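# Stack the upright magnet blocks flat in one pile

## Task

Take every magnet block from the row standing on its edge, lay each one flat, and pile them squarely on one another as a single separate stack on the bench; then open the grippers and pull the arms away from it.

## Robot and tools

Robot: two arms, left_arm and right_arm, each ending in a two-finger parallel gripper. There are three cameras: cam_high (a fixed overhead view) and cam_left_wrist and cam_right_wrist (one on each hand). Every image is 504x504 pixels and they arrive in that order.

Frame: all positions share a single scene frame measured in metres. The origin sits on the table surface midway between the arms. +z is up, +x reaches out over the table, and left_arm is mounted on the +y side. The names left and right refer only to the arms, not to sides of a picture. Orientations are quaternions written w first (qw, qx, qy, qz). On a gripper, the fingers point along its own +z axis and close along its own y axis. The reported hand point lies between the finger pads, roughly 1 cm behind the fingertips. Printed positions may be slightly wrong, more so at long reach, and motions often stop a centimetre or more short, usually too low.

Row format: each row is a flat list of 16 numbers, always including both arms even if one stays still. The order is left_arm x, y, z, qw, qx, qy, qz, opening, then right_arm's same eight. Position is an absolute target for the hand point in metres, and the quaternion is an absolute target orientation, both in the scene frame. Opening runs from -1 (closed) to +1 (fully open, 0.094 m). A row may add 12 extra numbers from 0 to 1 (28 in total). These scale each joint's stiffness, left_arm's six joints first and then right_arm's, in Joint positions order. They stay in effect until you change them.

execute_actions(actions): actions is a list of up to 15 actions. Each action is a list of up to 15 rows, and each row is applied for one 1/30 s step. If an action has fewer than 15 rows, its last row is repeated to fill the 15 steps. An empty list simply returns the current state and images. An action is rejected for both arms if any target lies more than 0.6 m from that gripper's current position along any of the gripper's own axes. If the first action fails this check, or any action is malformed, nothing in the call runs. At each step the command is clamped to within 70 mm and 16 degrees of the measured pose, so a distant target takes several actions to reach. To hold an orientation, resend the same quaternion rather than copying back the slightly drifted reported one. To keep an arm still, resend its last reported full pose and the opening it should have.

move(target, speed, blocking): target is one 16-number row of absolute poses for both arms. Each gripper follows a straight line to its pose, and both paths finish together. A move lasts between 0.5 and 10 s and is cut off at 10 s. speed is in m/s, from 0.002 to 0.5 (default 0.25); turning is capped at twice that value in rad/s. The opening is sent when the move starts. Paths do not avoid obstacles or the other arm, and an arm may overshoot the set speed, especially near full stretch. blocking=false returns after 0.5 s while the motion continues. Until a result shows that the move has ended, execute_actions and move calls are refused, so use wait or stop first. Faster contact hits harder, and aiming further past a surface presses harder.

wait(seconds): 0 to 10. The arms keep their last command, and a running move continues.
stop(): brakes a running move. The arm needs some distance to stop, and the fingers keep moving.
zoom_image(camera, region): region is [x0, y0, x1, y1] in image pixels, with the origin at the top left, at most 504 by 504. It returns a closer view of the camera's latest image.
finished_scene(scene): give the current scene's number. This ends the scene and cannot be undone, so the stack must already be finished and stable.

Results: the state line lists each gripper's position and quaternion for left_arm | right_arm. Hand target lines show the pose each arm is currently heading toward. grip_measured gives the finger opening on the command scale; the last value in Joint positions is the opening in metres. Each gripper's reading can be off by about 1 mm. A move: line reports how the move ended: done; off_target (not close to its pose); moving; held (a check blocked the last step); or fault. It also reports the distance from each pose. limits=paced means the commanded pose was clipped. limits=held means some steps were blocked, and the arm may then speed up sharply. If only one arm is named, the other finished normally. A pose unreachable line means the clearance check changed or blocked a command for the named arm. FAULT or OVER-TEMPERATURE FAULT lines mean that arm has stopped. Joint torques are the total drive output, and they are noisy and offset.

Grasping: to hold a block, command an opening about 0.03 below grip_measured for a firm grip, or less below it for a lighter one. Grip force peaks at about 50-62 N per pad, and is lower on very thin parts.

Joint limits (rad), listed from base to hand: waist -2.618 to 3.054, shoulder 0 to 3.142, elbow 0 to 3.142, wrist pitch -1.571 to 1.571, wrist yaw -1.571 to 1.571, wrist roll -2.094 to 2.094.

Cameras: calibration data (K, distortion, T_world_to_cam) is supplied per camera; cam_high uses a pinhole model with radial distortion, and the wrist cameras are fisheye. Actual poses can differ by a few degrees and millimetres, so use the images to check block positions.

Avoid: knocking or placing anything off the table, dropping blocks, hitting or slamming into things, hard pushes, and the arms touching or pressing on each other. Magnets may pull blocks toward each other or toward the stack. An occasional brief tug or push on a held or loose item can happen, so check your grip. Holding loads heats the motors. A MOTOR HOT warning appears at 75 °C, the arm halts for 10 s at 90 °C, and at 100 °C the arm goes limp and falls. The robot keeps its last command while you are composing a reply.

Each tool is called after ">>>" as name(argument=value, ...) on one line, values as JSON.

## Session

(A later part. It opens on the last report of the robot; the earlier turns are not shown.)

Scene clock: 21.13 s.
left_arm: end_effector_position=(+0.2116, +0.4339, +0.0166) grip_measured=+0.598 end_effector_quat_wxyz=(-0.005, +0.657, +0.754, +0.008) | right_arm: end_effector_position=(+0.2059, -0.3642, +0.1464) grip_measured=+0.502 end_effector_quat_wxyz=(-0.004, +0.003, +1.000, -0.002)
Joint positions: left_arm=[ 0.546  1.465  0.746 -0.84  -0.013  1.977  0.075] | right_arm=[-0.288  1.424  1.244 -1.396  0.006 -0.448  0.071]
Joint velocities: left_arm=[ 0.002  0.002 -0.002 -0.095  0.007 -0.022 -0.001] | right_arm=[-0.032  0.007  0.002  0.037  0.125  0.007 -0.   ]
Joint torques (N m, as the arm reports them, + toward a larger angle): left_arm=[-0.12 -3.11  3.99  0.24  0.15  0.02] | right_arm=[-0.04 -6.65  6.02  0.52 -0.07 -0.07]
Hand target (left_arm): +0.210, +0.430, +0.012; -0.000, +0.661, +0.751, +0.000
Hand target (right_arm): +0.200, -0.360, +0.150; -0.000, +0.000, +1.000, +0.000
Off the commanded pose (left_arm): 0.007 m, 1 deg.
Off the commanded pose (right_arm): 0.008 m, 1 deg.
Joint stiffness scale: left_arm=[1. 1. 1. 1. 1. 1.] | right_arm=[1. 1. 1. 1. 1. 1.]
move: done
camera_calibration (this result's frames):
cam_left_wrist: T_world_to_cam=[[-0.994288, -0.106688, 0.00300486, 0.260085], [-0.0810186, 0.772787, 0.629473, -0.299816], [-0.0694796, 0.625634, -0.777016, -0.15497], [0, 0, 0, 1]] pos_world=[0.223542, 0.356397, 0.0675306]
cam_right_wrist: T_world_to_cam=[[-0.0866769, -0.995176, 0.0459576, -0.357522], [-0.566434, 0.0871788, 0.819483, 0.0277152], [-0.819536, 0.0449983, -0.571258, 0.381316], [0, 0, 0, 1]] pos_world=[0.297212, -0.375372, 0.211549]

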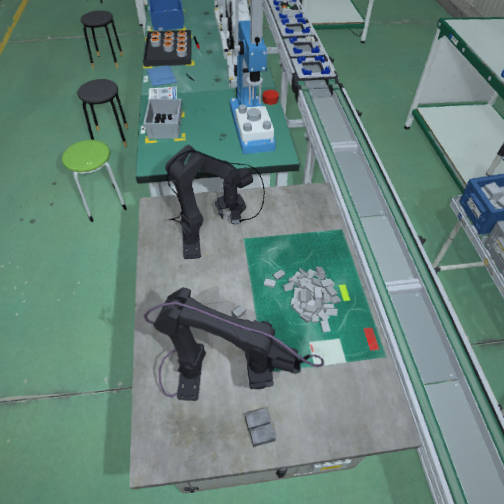

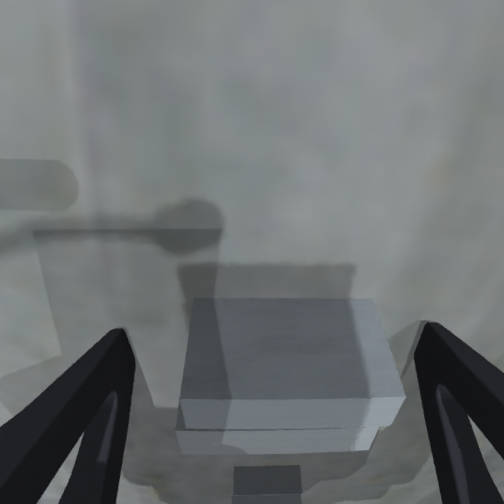

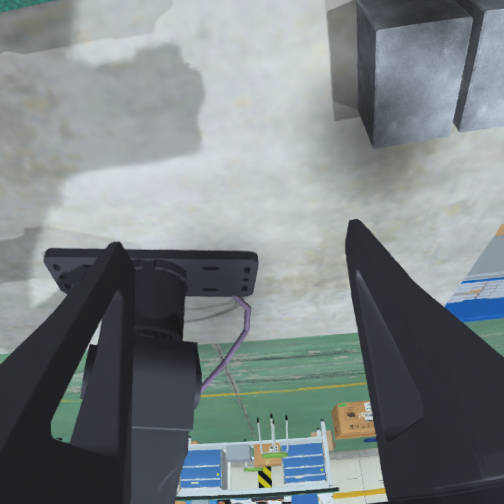

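>>> move(target=[0.209,0.429,0.012,0,0.66,0.75,0,-0.16,0.2,-0.36,0.15,0,0,1,0,0.5])

>>> move(target=[0.212,0.4,0.1,0,0.66,0.75,0,-0.16,0.2,-0.36,0.15,0,0,1,0,0.5], speed=0.15)

>>> move(target=[0.19,-0.07,0.115,0.565,0.38,0.655,-0.327,-0.16,0.2,-0.36,0.15,0,0,1,0,0.5])

>>> move(target=[0.19,-0.07,0.068,0.565,0.38,0.655,-0.327,-0.16,0.2,-0.36,0.15,0,0,1,0,0.5], speed=0.04)

Scene clock: 22.07 s.
left_arm: end_effector_position=(+0.2119, +0.4341, +0.0166) grip_measured=-0.120 end_effector_quat_wxyz=(-0.004, +0.657, +0.754, +0.008) | right_arm: end_effector_position=(+0.2059, -0.3642, +0.1464) grip_measured=+0.502 end_effector_quat_wxyz=(-0.004, +0.003, +1.000, -0.002)
Joint positions: left_arm=[ 0.546  1.465  0.746 -0.839 -0.013  1.977  0.041] | right_arm=[-0.288  1.424  1.244 -1.396  0.006 -0.448  0.071]
Joint velocities: left_arm=[-0.007  0.007 -0.017  0.007 -0.066 -0.037 -0.001] | right_arm=[-0.007  0.007 -0.002  0.007 -0.066  0.022  0.   ]
Joint torques (N m, as the arm reports them, + toward a larger angle): left_arm=[-0.19 -3.5   3.62  0.22  0.17  0.04] | right_arm=[-0.02 -6.66  5.98  0.53 -0.08 -0.07]
Hand target (left_arm): +0.209, +0.429, +0.012; +0.000, +0.660, +0.751, +0.000
Hand target (right_arm): +0.200, -0.360, +0.150; -0.000, +0.000, +1.000, +0.000
Off the commanded pose (left_arm): 0.007 m, 1 deg.
Off the commanded pose (right_arm): 0.008 m, 1 deg.
Joint stiffness scale: left_arm=[1. 1. 1. 1. 1. 1.] | right_arm=[1. 1. 1. 1. 1. 1.]
move: done
camera_calibration (this result's frames):
cam_left_wrist: T_world_to_cam=[[-0.994251, -0.107064, 0.00145392, 0.260639], [-0.0822605, 0.772466, 0.629705, -0.299497], [-0.0685417, 0.625966, -0.776833, -0.155374], [0, 0, 0, 1]] pos_world=[0.223854, 0.356515, 0.0675166]
cam_right_wrist: T_world_to_cam=[[-0.0866769, -0.995176, 0.0459576, -0.357522], [-0.566434, 0.0871788, 0.819483, 0.0277152], [-0.819536, 0.0449983, -0.571258, 0.381316], [0, 0, 0, 1]] pos_world=[0.297212, -0.375372, 0.211549]

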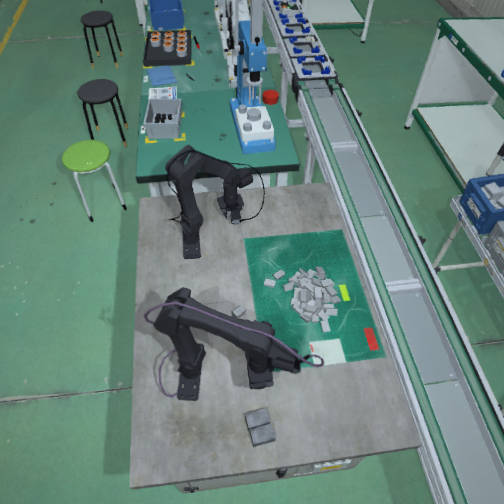

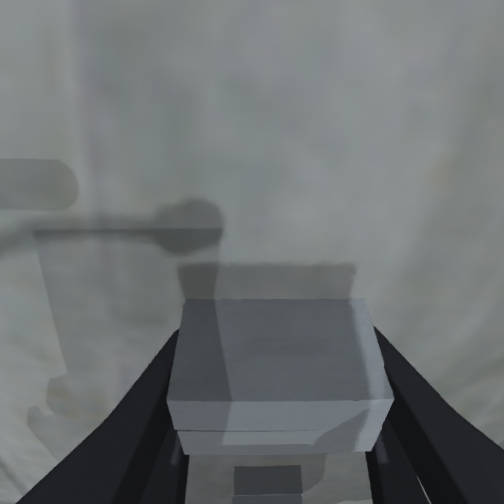

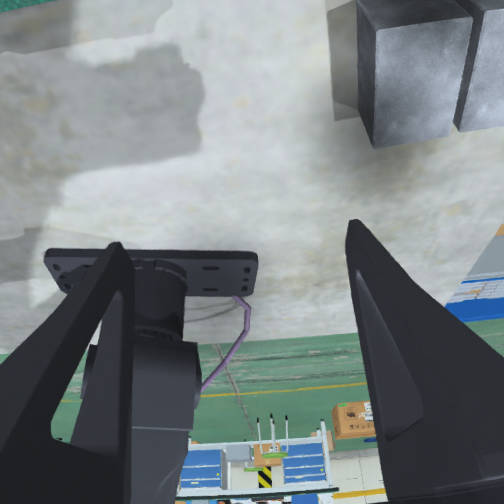

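Scene clock: 23.30 s.
left_arm: end_effector_position=(+0.2039, +0.4011, +0.0853) grip_measured=-0.120 end_effector_quat_wxyz=(-0.012, +0.659, +0.751, -0.015) | right_arm: end_effector_position=(+0.2059, -0.3642, +0.1464) grip_measured=+0.502 end_effector_quat_wxyz=(-0.004, +0.003, +1.000, -0.002)
Joint positions: left_arm=[ 0.427  1.329  0.924 -1.202 -0.009  1.864  0.041] | right_arm=[-0.288  1.424  1.244 -1.396  0.006 -0.448  0.071]
Joint velocities: left_arm=[ 0.002  0.002 -0.002 -0.081 -0.051 -0.007  0.   ] | right_arm=[-0.002  0.002  0.017 -0.081 -0.022 -0.066 -0.   ]
Joint torques (N m, as the arm reports them, + toward a larger angle): left_arm=[-1.07 -4.68  8.24 -0.24  0.15 -0.13] | right_arm=[-0.03 -6.66  6.05  0.52 -0.06 -0.09]
Hand target (left_arm): +0.210, +0.399, +0.100; +0.001, +0.661, +0.751, -0.000
Hand target (right_arm): +0.200, -0.360, +0.150; -0.000, +0.000, +1.000, +0.000
Off the commanded pose (left_arm): 0.017 m, 2 deg.
Off the commanded pose (right_arm): 0.008 m, 1 deg.
Joint stiffness scale: left_arm=[1. 1. 1. 1. 1. 1.] | right_arm=[1. 1. 1. 1. 1. 1.]
move: off_target (left_arm)
camera_calibration (this result's frames):
cam_left_wrist: T_world_to_cam=[[-0.993905, -0.100482, 0.0453405, 0.242605], [-0.0517081, 0.788188, 0.613259, -0.329125], [-0.097358, 0.607177, -0.78858, -0.0674699], [0, 0, 0, 1]] pos_world=[0.217539, 0.324756, 0.137633]
cam_right_wrist: T_world_to_cam=[[-0.0866769, -0.995176, 0.0459576, -0.357522], [-0.566434, 0.0871788, 0.819483, 0.0277152], [-0.819536, 0.0449983, -0.571258, 0.381316], [0, 0, 0, 1]] pos_world=[0.297212, -0.375372, 0.211549]

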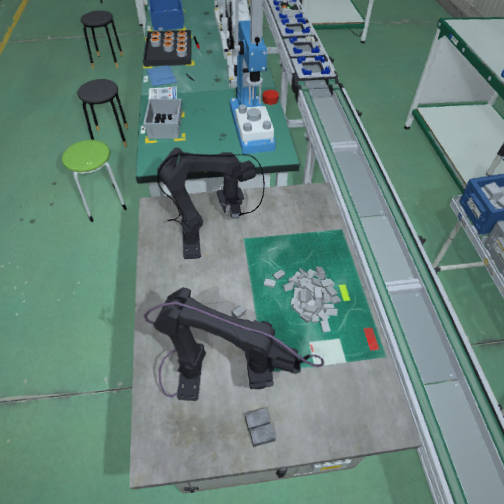

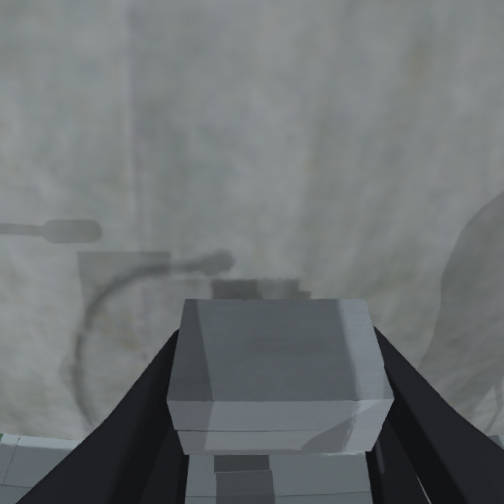

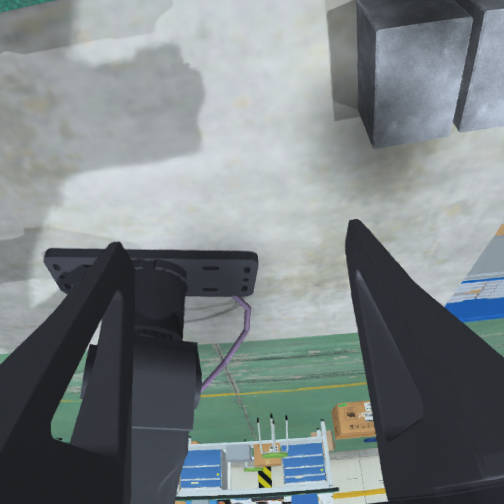

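Scene clock: 27.50 s.
left_arm: end_effector_position=(+0.1893, -0.0700, +0.0965) grip_measured=-0.120 end_effector_quat_wxyz=(+0.547, +0.384, +0.677, -0.308) | right_arm: end_effector_position=(+0.2059, -0.3642, +0.1464) grip_measured=+0.502 end_effector_quat_wxyz=(-0.004, +0.003, +1.000, -0.002)
Joint positions: left_arm=[-1.274  1.771  0.406  1.145 -0.243 -0.051  0.041] | right_arm=[-0.288  1.424  1.244 -1.396  0.006 -0.448  0.071]
Joint velocities: left_arm=[-0.012 -0.002 -0.007  0.037 -0.007  0.007 -0.   ] | right_arm=[-0.007 -0.012 -0.002  0.037 -0.007  0.022 -0.   ]
Joint torques (N m, as the arm reports them, + toward a larger angle): left_arm=[-1.08 -5.22  3.97  2.7  -0.14  0.05] | right_arm=[ 0.   -6.69  5.99  0.52 -0.08 -0.08]
Hand target (left_arm): +0.187, -0.074, +0.117; +0.572, +0.370, +0.655, -0.328
Hand target (right_arm): +0.200, -0.360, +0.150; -0.000, +0.000, +1.000, +0.000
Off the commanded pose (left_arm): 0.019 m, 4 deg.
Off the commanded pose (right_arm): 0.008 m, 1 deg.
Joint stiffness scale: left_arm=[1. 1. 1. 1. 1. 1.] | right_arm=[1. 1. 1. 1. 1. 1.]
move: off_target (left_arm); limits=paced
camera_calibration (this result's frames):
cam_left_wrist: T_world_to_cam=[[-0.863506, -0.50343, -0.0302575, 0.134607], [-0.37081, 0.674406, -0.638496, 0.207778], [0.341844, -0.540125, -0.76903, 0.0606291], [0, 0, 0, 1]] pos_world=[0.172554, -0.0396139, 0.183364]
cam_right_wrist: T_world_to_cam=[[-0.0866769, -0.995176, 0.0459576, -0.357522], [-0.566434, 0.0871788, 0.819483, 0.0277152], [-0.819536, 0.0449983, -0.571258, 0.381316], [0, 0, 0, 1]] pos_world=[0.297212, -0.375372, 0.211549]

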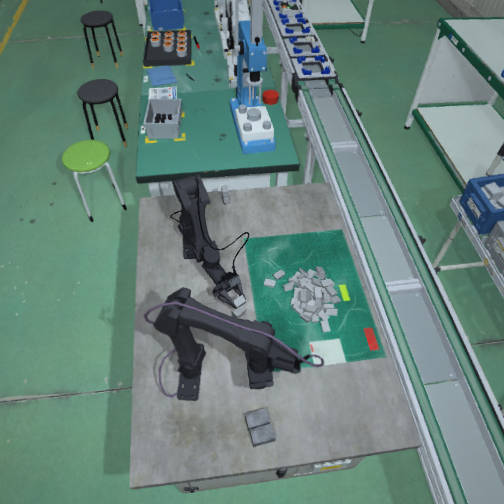

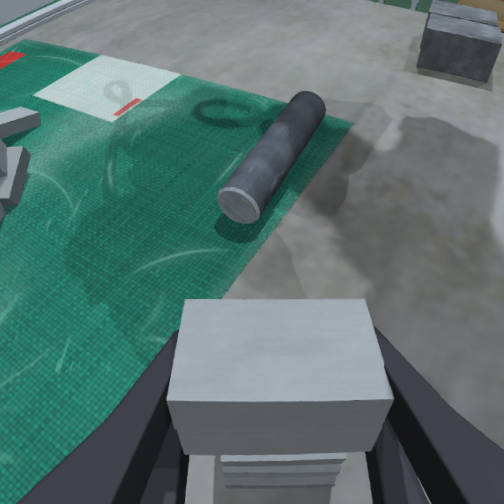

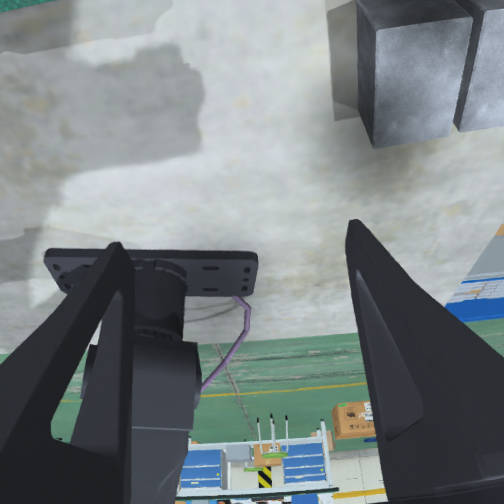

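Scene clock: 28.70 s.
left_arm: end_effector_position=(+0.1873, -0.0724, +0.0552) grip_measured=-0.120 end_effector_quat_wxyz=(+0.548, +0.389, +0.669, -0.316) | right_arm: end_effector_position=(+0.2059, -0.3642, +0.1464) grip_measured=+0.502 end_effector_quat_wxyz=(-0.004, +0.003, +1.000, -0.002)
Joint positions: left_arm=[-1.27   2.042  0.396  1.441 -0.219 -0.042  0.041] | right_arm=[-0.288  1.424  1.244 -1.396  0.006 -0.448  0.071]
Joint velocities: left_arm=[ 0.007  0.017 -0.002  0.037  0.007  0.051  0.   ] | right_arm=[ 0.002 -0.002  0.002 -0.037  0.022  0.022  0.001]
Joint torques (N m, as the arm reports them, + toward a larger angle): left_arm=[ 1.01 -5.73  1.81  2.51  0.07  0.07] | right_arm=[ 0.01 -6.65  6.02  0.52 -0.05 -0.07]
Hand target (left_arm): +0.190, -0.070, +0.067; +0.565, +0.380, +0.656, -0.326
Hand target (right_arm): +0.200, -0.360, +0.150; -0.000, +0.000, +1.000, +0.000
Off the commanded pose (left_arm): 0.013 m, 3 deg.
Off the commanded pose (right_arm): 0.008 m, 1 deg.
Joint stiffness scale: left_arm=[1. 1. 1. 1. 1. 1.] | right_arm=[1. 1. 1. 1. 1. 1.]
move: off_target (left_arm)
camera_calibration (this result's frames):
cam_left_wrist: T_world_to_cam=[[-0.873911, -0.485126, -0.0305413, 0.133749], [-0.351818, 0.674623, -0.648928, 0.179396], [0.335416, -0.556361, -0.760236, 0.0278266], [0, 0, 0, 1]] pos_world=[0.170667, -0.040658, 0.141655]
cam_right_wrist: T_world_to_cam=[[-0.0866769, -0.995176, 0.0459576, -0.357522], [-0.566434, 0.0871788, 0.819483, 0.0277152], [-0.819536, 0.0449983, -0.571258, 0.381316], [0, 0, 0, 1]] pos_world=[0.297212, -0.375372, 0.211549]

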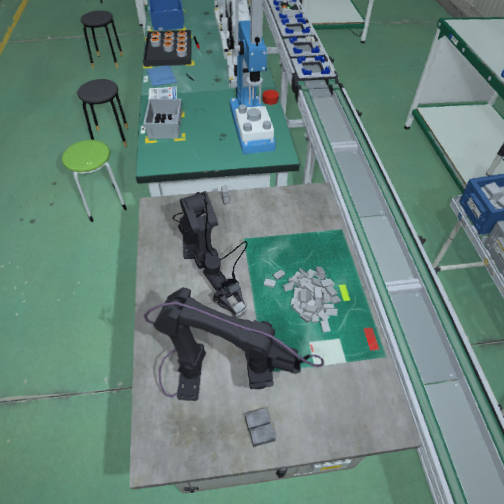

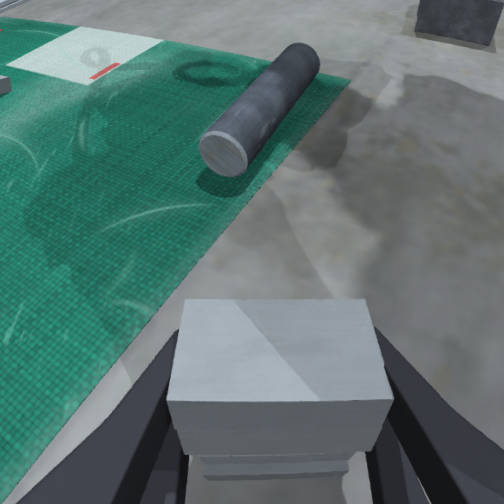

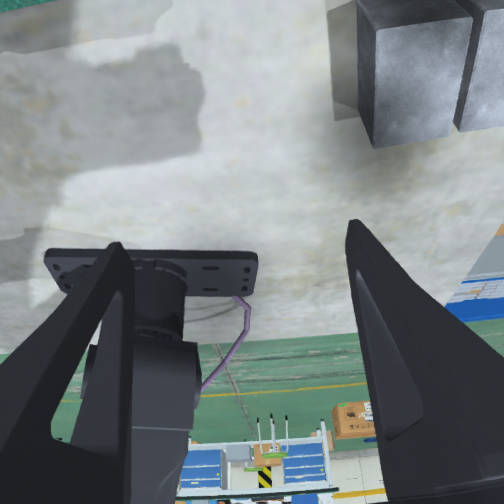

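>>> move(target=[0.188,-0.072,0.045,0.56,0.382,0.66,-0.323,-0.16,0.2,-0.36,0.15,0,0,1,0,0.5], speed=0.015)

>>> move(target=[0.188,-0.072,0.045,0.56,0.382,0.66,-0.323,0.5,0.2,-0.36,0.15,0,0,1,0,0.5])

>>> move(target=[0.17,-0.03,0.13,0.53,0.395,0.685,-0.305,0.6,0.2,-0.36,0.15,0,0,1,0,0.5])

>>> move(target=[0.2,0.33,0.14,0,0.3,0.95,0,0.6,0.185,-0.064,0.11,0,-0.259,0.966,0,0.6])

>>> move(target=[0.2,0.33,0.14,0,0.3,0.95,0,0.6,0.184,-0.066,0.012,0,-0.259,0.966,0,0.6], speed=0.08)

Scene clock: 30.47 s.
left_arm: end_effector_position=(+0.1874, -0.0728, +0.0532) grip_measured=-0.120 end_effector_quat_wxyz=(+0.562, +0.379, +0.658, -0.328) | right_arm: end_effector_position=(+0.2059, -0.3642, +0.1464) grip_measured=+0.502 end_effector_quat_wxyz=(-0.004, +0.003, +1.000, -0.002)
Joint positions: left_arm=[-1.27   2.124  0.396  1.569 -0.219 -0.04   0.041] | right_arm=[-0.288  1.424  1.244 -1.396  0.006 -0.448  0.071]
Joint velocities: left_arm=[ 0.002  0.002 -0.007  0.037  0.007 -0.007 -0.001] | right_arm=[ 0.007 -0.007 -0.007 -0.037  0.022  0.007  0.   ]
Joint torques (N m, as the arm reports them, + toward a larger angle): left_arm=[ 0.01 -4.55  2.66  1.84 -0.07  0.  ] | right_arm=[-0.03 -6.65  5.98  0.52 -0.07 -0.07]
Hand target (left_arm): +0.188, -0.072, +0.045; +0.557, +0.384, +0.663, -0.321
Hand target (right_arm): +0.200, -0.360, +0.150; -0.000, +0.000, +1.000, +0.000
Off the commanded pose (left_arm): 0.008 m, 1 deg.
Off the commanded pose (right_arm): 0.008 m, 1 deg.
Joint stiffness scale: left_arm=[1. 1. 1. 1. 1. 1.] | right_arm=[1. 1. 1. 1. 1. 1.]
joint sent to its limit (left arm) — the command would take joint 4 (wrist pitch) past its upper limit, so that joint was sent only as far as its limit.
move: done
camera_calibration (this result's frames):
cam_left_wrist: T_world_to_cam=[[-0.87383, -0.485719, -0.0223051, 0.133039], [-0.341476, 0.645694, -0.682989, 0.176179], [0.346143, -0.589199, -0.730088, 0.0200467], [0, 0, 0, 1]] pos_world=[0.169475, -0.0373265, 0.137931]
cam_right_wrist: T_world_to_cam=[[-0.0866769, -0.995176, 0.0459576, -0.357522], [-0.566434, 0.0871788, 0.819483, 0.0277152], [-0.819536, 0.0449983, -0.571258, 0.381316], [0, 0, 0, 1]] pos_world=[0.297212, -0.375372, 0.211549]

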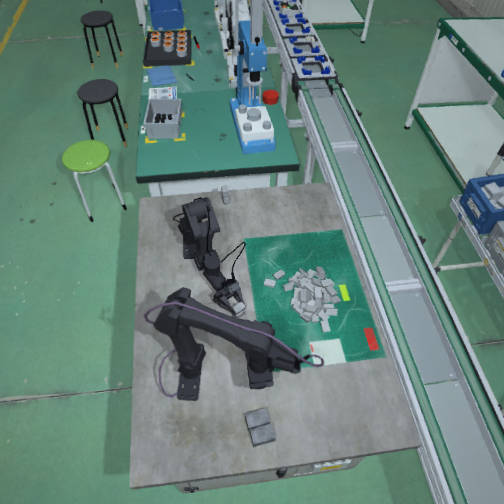

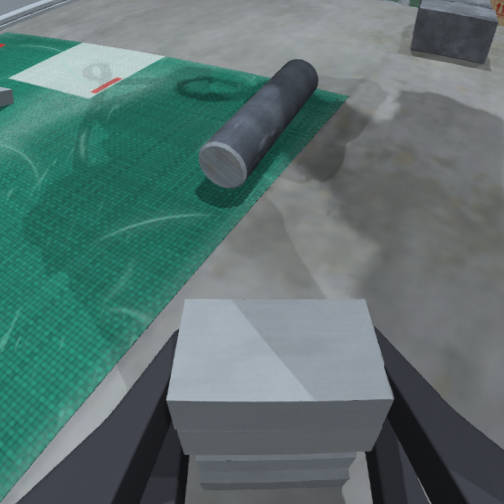

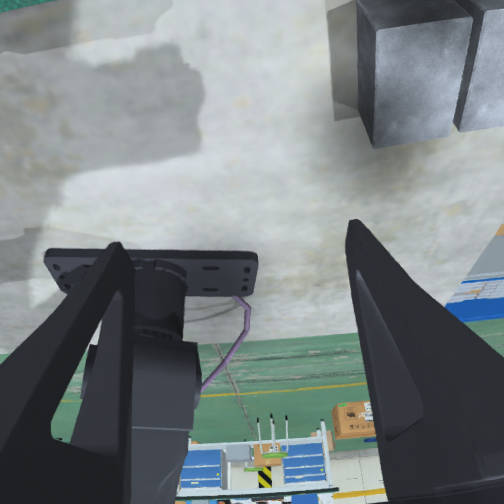

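Scene clock: 31.17 s.
left_arm: end_effector_position=(+0.1870, -0.0715, +0.0455) grip_measured=+0.498 end_effector_quat_wxyz=(+0.555, +0.384, +0.663, -0.322) | right_arm: end_effector_position=(+0.2059, -0.3642, +0.1464) grip_measured=+0.502 end_effector_quat_wxyz=(-0.004, +0.003, +1.000, -0.002)
Joint positions: left_arm=[-1.27   2.14   0.396  1.563 -0.219 -0.04   0.07 ] | right_arm=[-0.288  1.424  1.244 -1.396  0.006 -0.448  0.071]
Joint velocities: left_arm=[-0.012 -0.022 -0.007 -0.066 -0.007 -0.022  0.   ] | right_arm=[ 0.012  0.007 -0.017  0.051 -0.022 -0.007  0.001]
Joint torques (N m, as the arm reports them, + toward a larger angle): left_arm=[ 0.04 -5.6   2.64  1.9  -0.05 -0.01] | right_arm=[ 0.04 -6.67  6.04  0.52 -0.07 -0.08]
Hand target (left_arm): +0.188, -0.072, +0.045; +0.557, +0.383, +0.663, -0.321
Hand target (right_arm): +0.200, -0.360, +0.150; -0.000, +0.000, +1.000, +0.000
Off the commanded pose (left_arm): 0.001 m, 1 deg.
Off the commanded pose (right_arm): 0.008 m, 1 deg.
Joint stiffness scale: left_arm=[1. 1. 1. 1. 1. 1.] | right_arm=[1. 1. 1. 1. 1. 1.]
joint sent to its limit (left arm) — the command would take joint 4 (wrist pitch) past its upper limit, so that joint was sent only as far as its limit.
move: done
camera_calibration (this result's frames):
cam_left_wrist: T_world_to_cam=[[-0.873987, -0.485208, -0.0268232, 0.133416], [-0.345782, 0.659729, -0.667228, 0.171029], [0.341441, -0.573874, -0.74437, 0.0179174], [0, 0, 0, 1]] pos_world=[0.169625, -0.037816, 0.131031]
cam_right_wrist: T_world_to_cam=[[-0.0866769, -0.995176, 0.0459576, -0.357522], [-0.566434, 0.0871788, 0.819483, 0.0277152], [-0.819536, 0.0449983, -0.571258, 0.381316], [0, 0, 0, 1]] pos_world=[0.297212, -0.375372, 0.211549]

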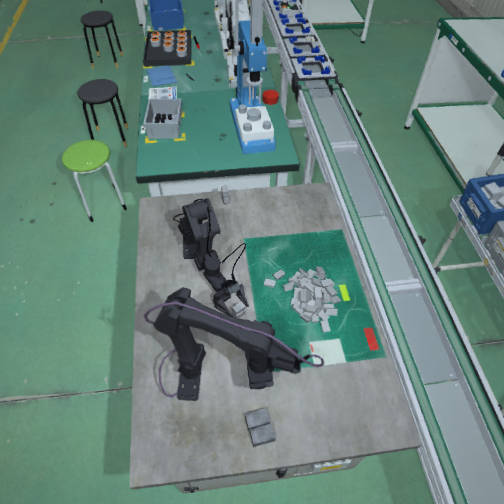

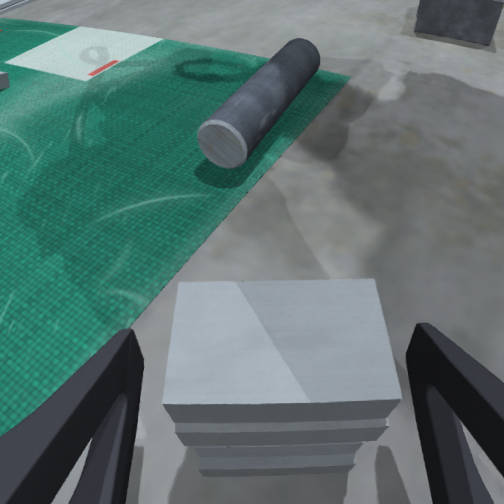

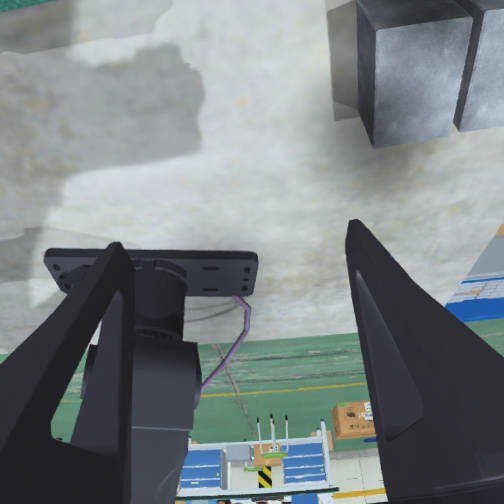

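Scene clock: 32.57 s.
left_arm: end_effector_position=(+0.1699, -0.0179, +0.1082) grip_measured=+0.598 end_effector_quat_wxyz=(+0.514, +0.409, +0.698, -0.285) | right_arm: end_effector_position=(+0.2059, -0.3642, +0.1464) grip_measured=+0.502 end_effector_quat_wxyz=(-0.004, +0.003, +1.000, -0.002)
Joint positions: left_arm=[-1.278  1.373  0.268  0.782 -0.232 -0.054  0.075] | right_arm=[-0.288  1.424  1.244 -1.396  0.006 -0.448  0.071]
Joint velocities: left_arm=[ 0.007  0.007 -0.002  0.007 -0.051 -0.051  0.   ] | right_arm=[-0.002  0.002  0.017 -0.066  0.007 -0.007 -0.001]
Joint torques (N m, as the arm reports them, + toward a larger angle): left_arm=[-0.93 -4.81  7.66  1.82 -0.09 -0.13] | right_arm=[-0.04 -6.64  6.01  0.53 -0.06 -0.08]
Hand target (left_arm): +0.169, -0.028, +0.132; +0.530, +0.396, +0.685, -0.306
Hand target (right_arm): +0.200, -0.360, +0.150; -0.000, +0.000, +1.000, +0.000
Off the commanded pose (left_arm): 0.025 m, 4 deg.
Off the commanded pose (right_arm): 0.008 m, 1 deg.
Joint stiffness scale: left_arm=[1. 1. 1. 1. 1. 1.] | right_arm=[1. 1. 1. 1. 1. 1.]
move: off_target (left_arm)
camera_calibration (this result's frames):
cam_left_wrist: T_world_to_cam=[[-0.871835, -0.487488, -0.047518, 0.148043], [-0.381767, 0.737112, -0.557601, 0.167135], [0.30685, -0.467996, -0.828748, 0.118085], [0, 0, 0, 1]] pos_world=[0.156641, 0.00423497, 0.198092]
cam_right_wrist: T_world_to_cam=[[-0.0866769, -0.995176, 0.0459576, -0.357522], [-0.566434, 0.0871788, 0.819483, 0.0277152], [-0.819536, 0.0449983, -0.571258, 0.381316], [0, 0, 0, 1]] pos_world=[0.297212, -0.375372, 0.211549]

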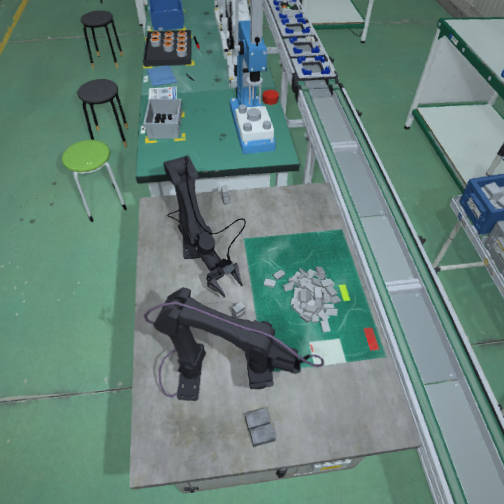

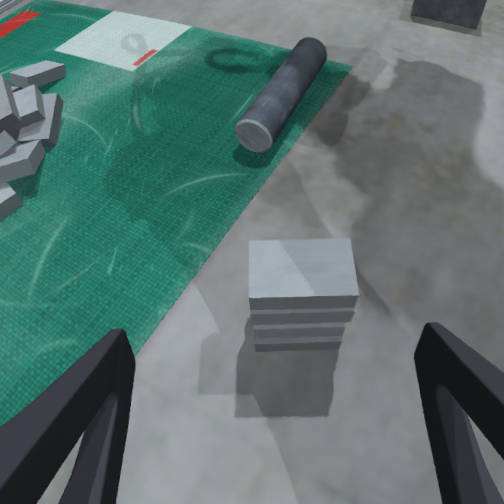

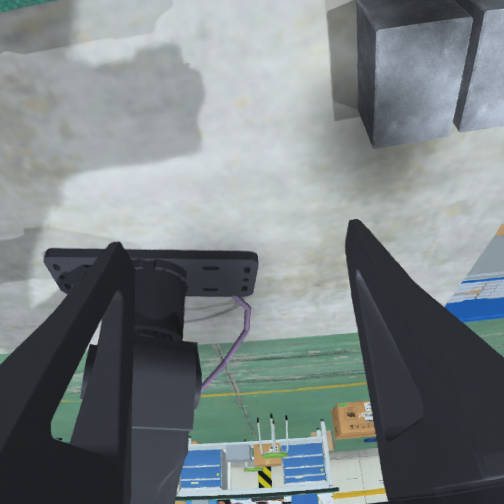

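Scene clock: 35.80 s.
left_arm: end_effector_position=(+0.1972, +0.3308, +0.1291) grip_measured=+0.598 end_effector_quat_wxyz=(-0.009, +0.308, +0.951, +0.003) | right_arm: end_effector_position=(+0.1817, -0.0788, +0.1073) grip_measured=+0.598 end_effector_quat_wxyz=(-0.014, -0.259, +0.966, -0.013)
Joint positions: left_arm=[ 0.059  1.197  1.009 -1.398 -0.012  0.683  0.075] | right_arm=[ 0.952  1.566  1.218 -1.261  0.008  0.261  0.075]
Joint velocities: left_arm=[ 0.007 -0.012  0.007 -0.081 -0.037 -0.007 -0.   ] | right_arm=[ 0.017 -0.012  0.002 -0.066  0.007 -0.007 -0.001]
Joint torques (N m, as the arm reports them, + toward a larger angle): left_arm=[ 1.06 -1.79  8.12 -0.05 -0.02  0.04] | right_arm=[ 0.45 -4.62  9.31  0.88  0.06  0.06]
Hand target (left_arm): +0.202, +0.334, +0.137; -0.002, +0.308, +0.951, +0.007
Hand target (right_arm): +0.190, -0.070, +0.111; +0.002, -0.259, +0.966, -0.008
Off the commanded pose (left_arm): 0.011 m, 1 deg.
Off the commanded pose (right_arm): 0.015 m, 2 deg.
Joint stiffness scale: left_arm=[1. 1. 1. 1. 1. 1.] | right_arm=[1. 1. 1. 1. 1. 1.]
move: off_target (left_arm, right_arm)
camera_calibration (this result's frames):
cam_left_wrist: T_world_to_cam=[[-0.610267, -0.79215, 0.008536, 0.38473], [-0.611199, 0.477664, 0.631089, -0.0901572], [-0.503994, 0.379916, -0.775663, 0.162823], [0, 0, 0, 1]] pos_world=[0.261746, 0.28597, 0.179909]
cam_right_wrist: T_world_to_cam=[[0.429888, -0.900737, 0.062198, -0.161999], [-0.51918, -0.190249, 0.833221, -0.0107455], [-0.73868, -0.390484, -0.54943, 0.275003], [0, 0, 0, 1]] pos_world=[0.267202, -0.0405782, 0.170125]

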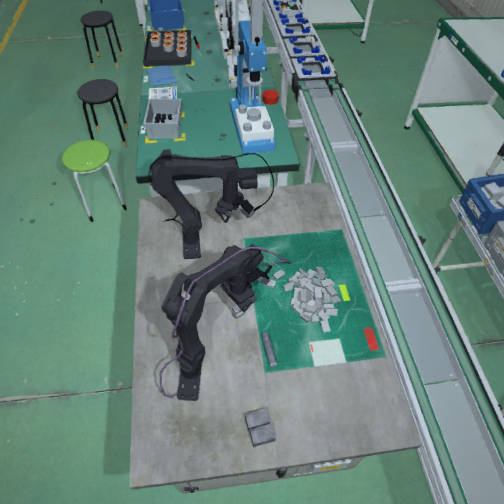

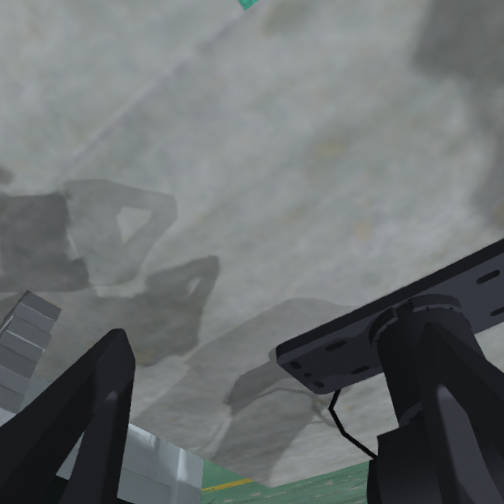

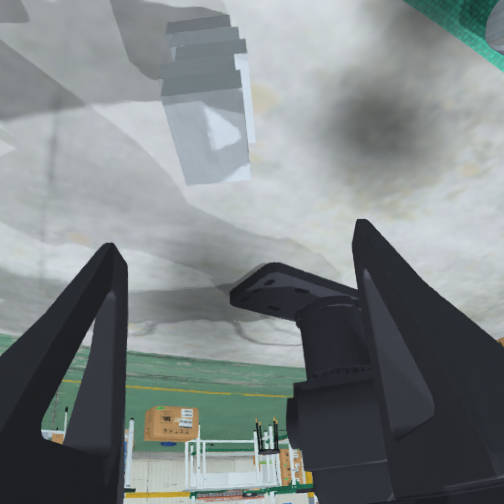

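Scene clock: 37.60 s.
left_arm: end_effector_position=(+0.1938, +0.3304, +0.1292) grip_measured=+0.598 end_effector_quat_wxyz=(-0.015, +0.308, +0.951, +0.000) | right_arm: end_effector_position=(+0.1850, -0.0693, +0.0169) grip_measured=+0.598 end_effector_quat_wxyz=(-0.001, -0.258, +0.966, -0.002)
Joint positions: left_arm=[ 0.059  1.197  1.009 -1.411 -0.011  0.683  0.075] | right_arm=[ 0.965  1.67   0.952 -0.857  0.002  0.277  0.075]
Joint velocities: left_arm=[-0.017  0.002 -0.002 -0.11   0.037 -0.022  0.   ] | right_arm=[-0.012 -0.007 -0.007 -0.11   0.022  0.007 -0.001]
Joint torques (N m, as the arm reports them, + toward a larger angle): left_arm=[ 0.6  -2.32  8.43 -0.09  0.14 -0.11] | right_arm=[ 0.65 -5.08  5.81  0.94 -0.03  0.05]
Hand target (left_arm): +0.199, +0.330, +0.140; +0.000, +0.301, +0.954, +0.000
Hand target (right_arm): +0.184, -0.066, +0.012; -0.000, -0.259, +0.966, +0.000
Off the commanded pose (left_arm): 0.012 m, 2 deg.
Off the commanded pose (right_arm): 0.006 m, 0 deg.
Joint stiffness scale: left_arm=[1. 1. 1. 1. 1. 1.] | right_arm=[1. 1. 1. 1. 1. 1.]
move: off_target (left_arm)
camera_calibration (this result's frames):
cam_left_wrist: T_world_to_cam=[[-0.610072, -0.79214, 0.0180845, 0.381122], [-0.602528, 0.478622, 0.638656, -0.0951021], [-0.51456, 0.37873, -0.76928, 0.162906], [0, 0, 0, 1]] pos_world=[0.259035, 0.285722, 0.179165]
cam_right_wrist: T_world_to_cam=[[0.425628, -0.903739, 0.0457766, -0.148379], [-0.536018, -0.211041, 0.817402, 0.0700306], [-0.729058, -0.372447, -0.574245, 0.231287], [0, 0, 0, 1]] pos_world=[0.269314, -0.0331746, 0.0823646]

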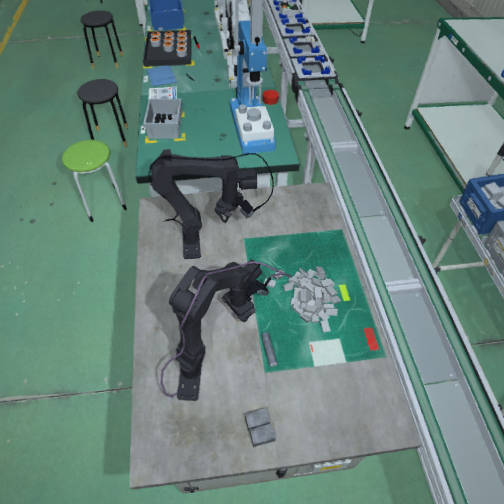

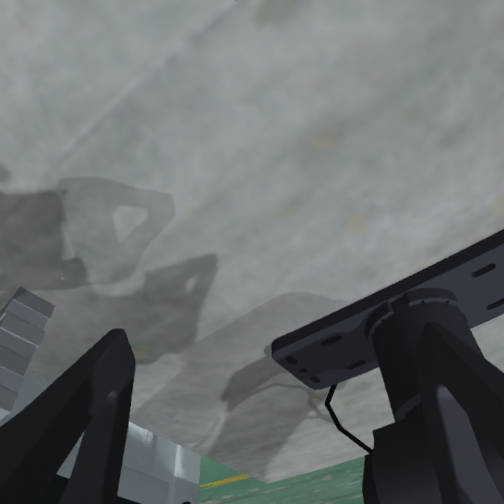

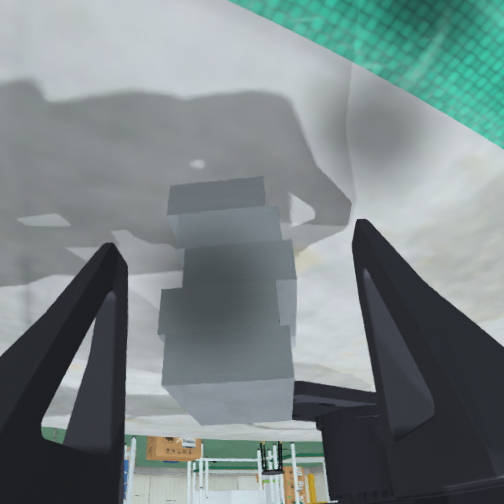

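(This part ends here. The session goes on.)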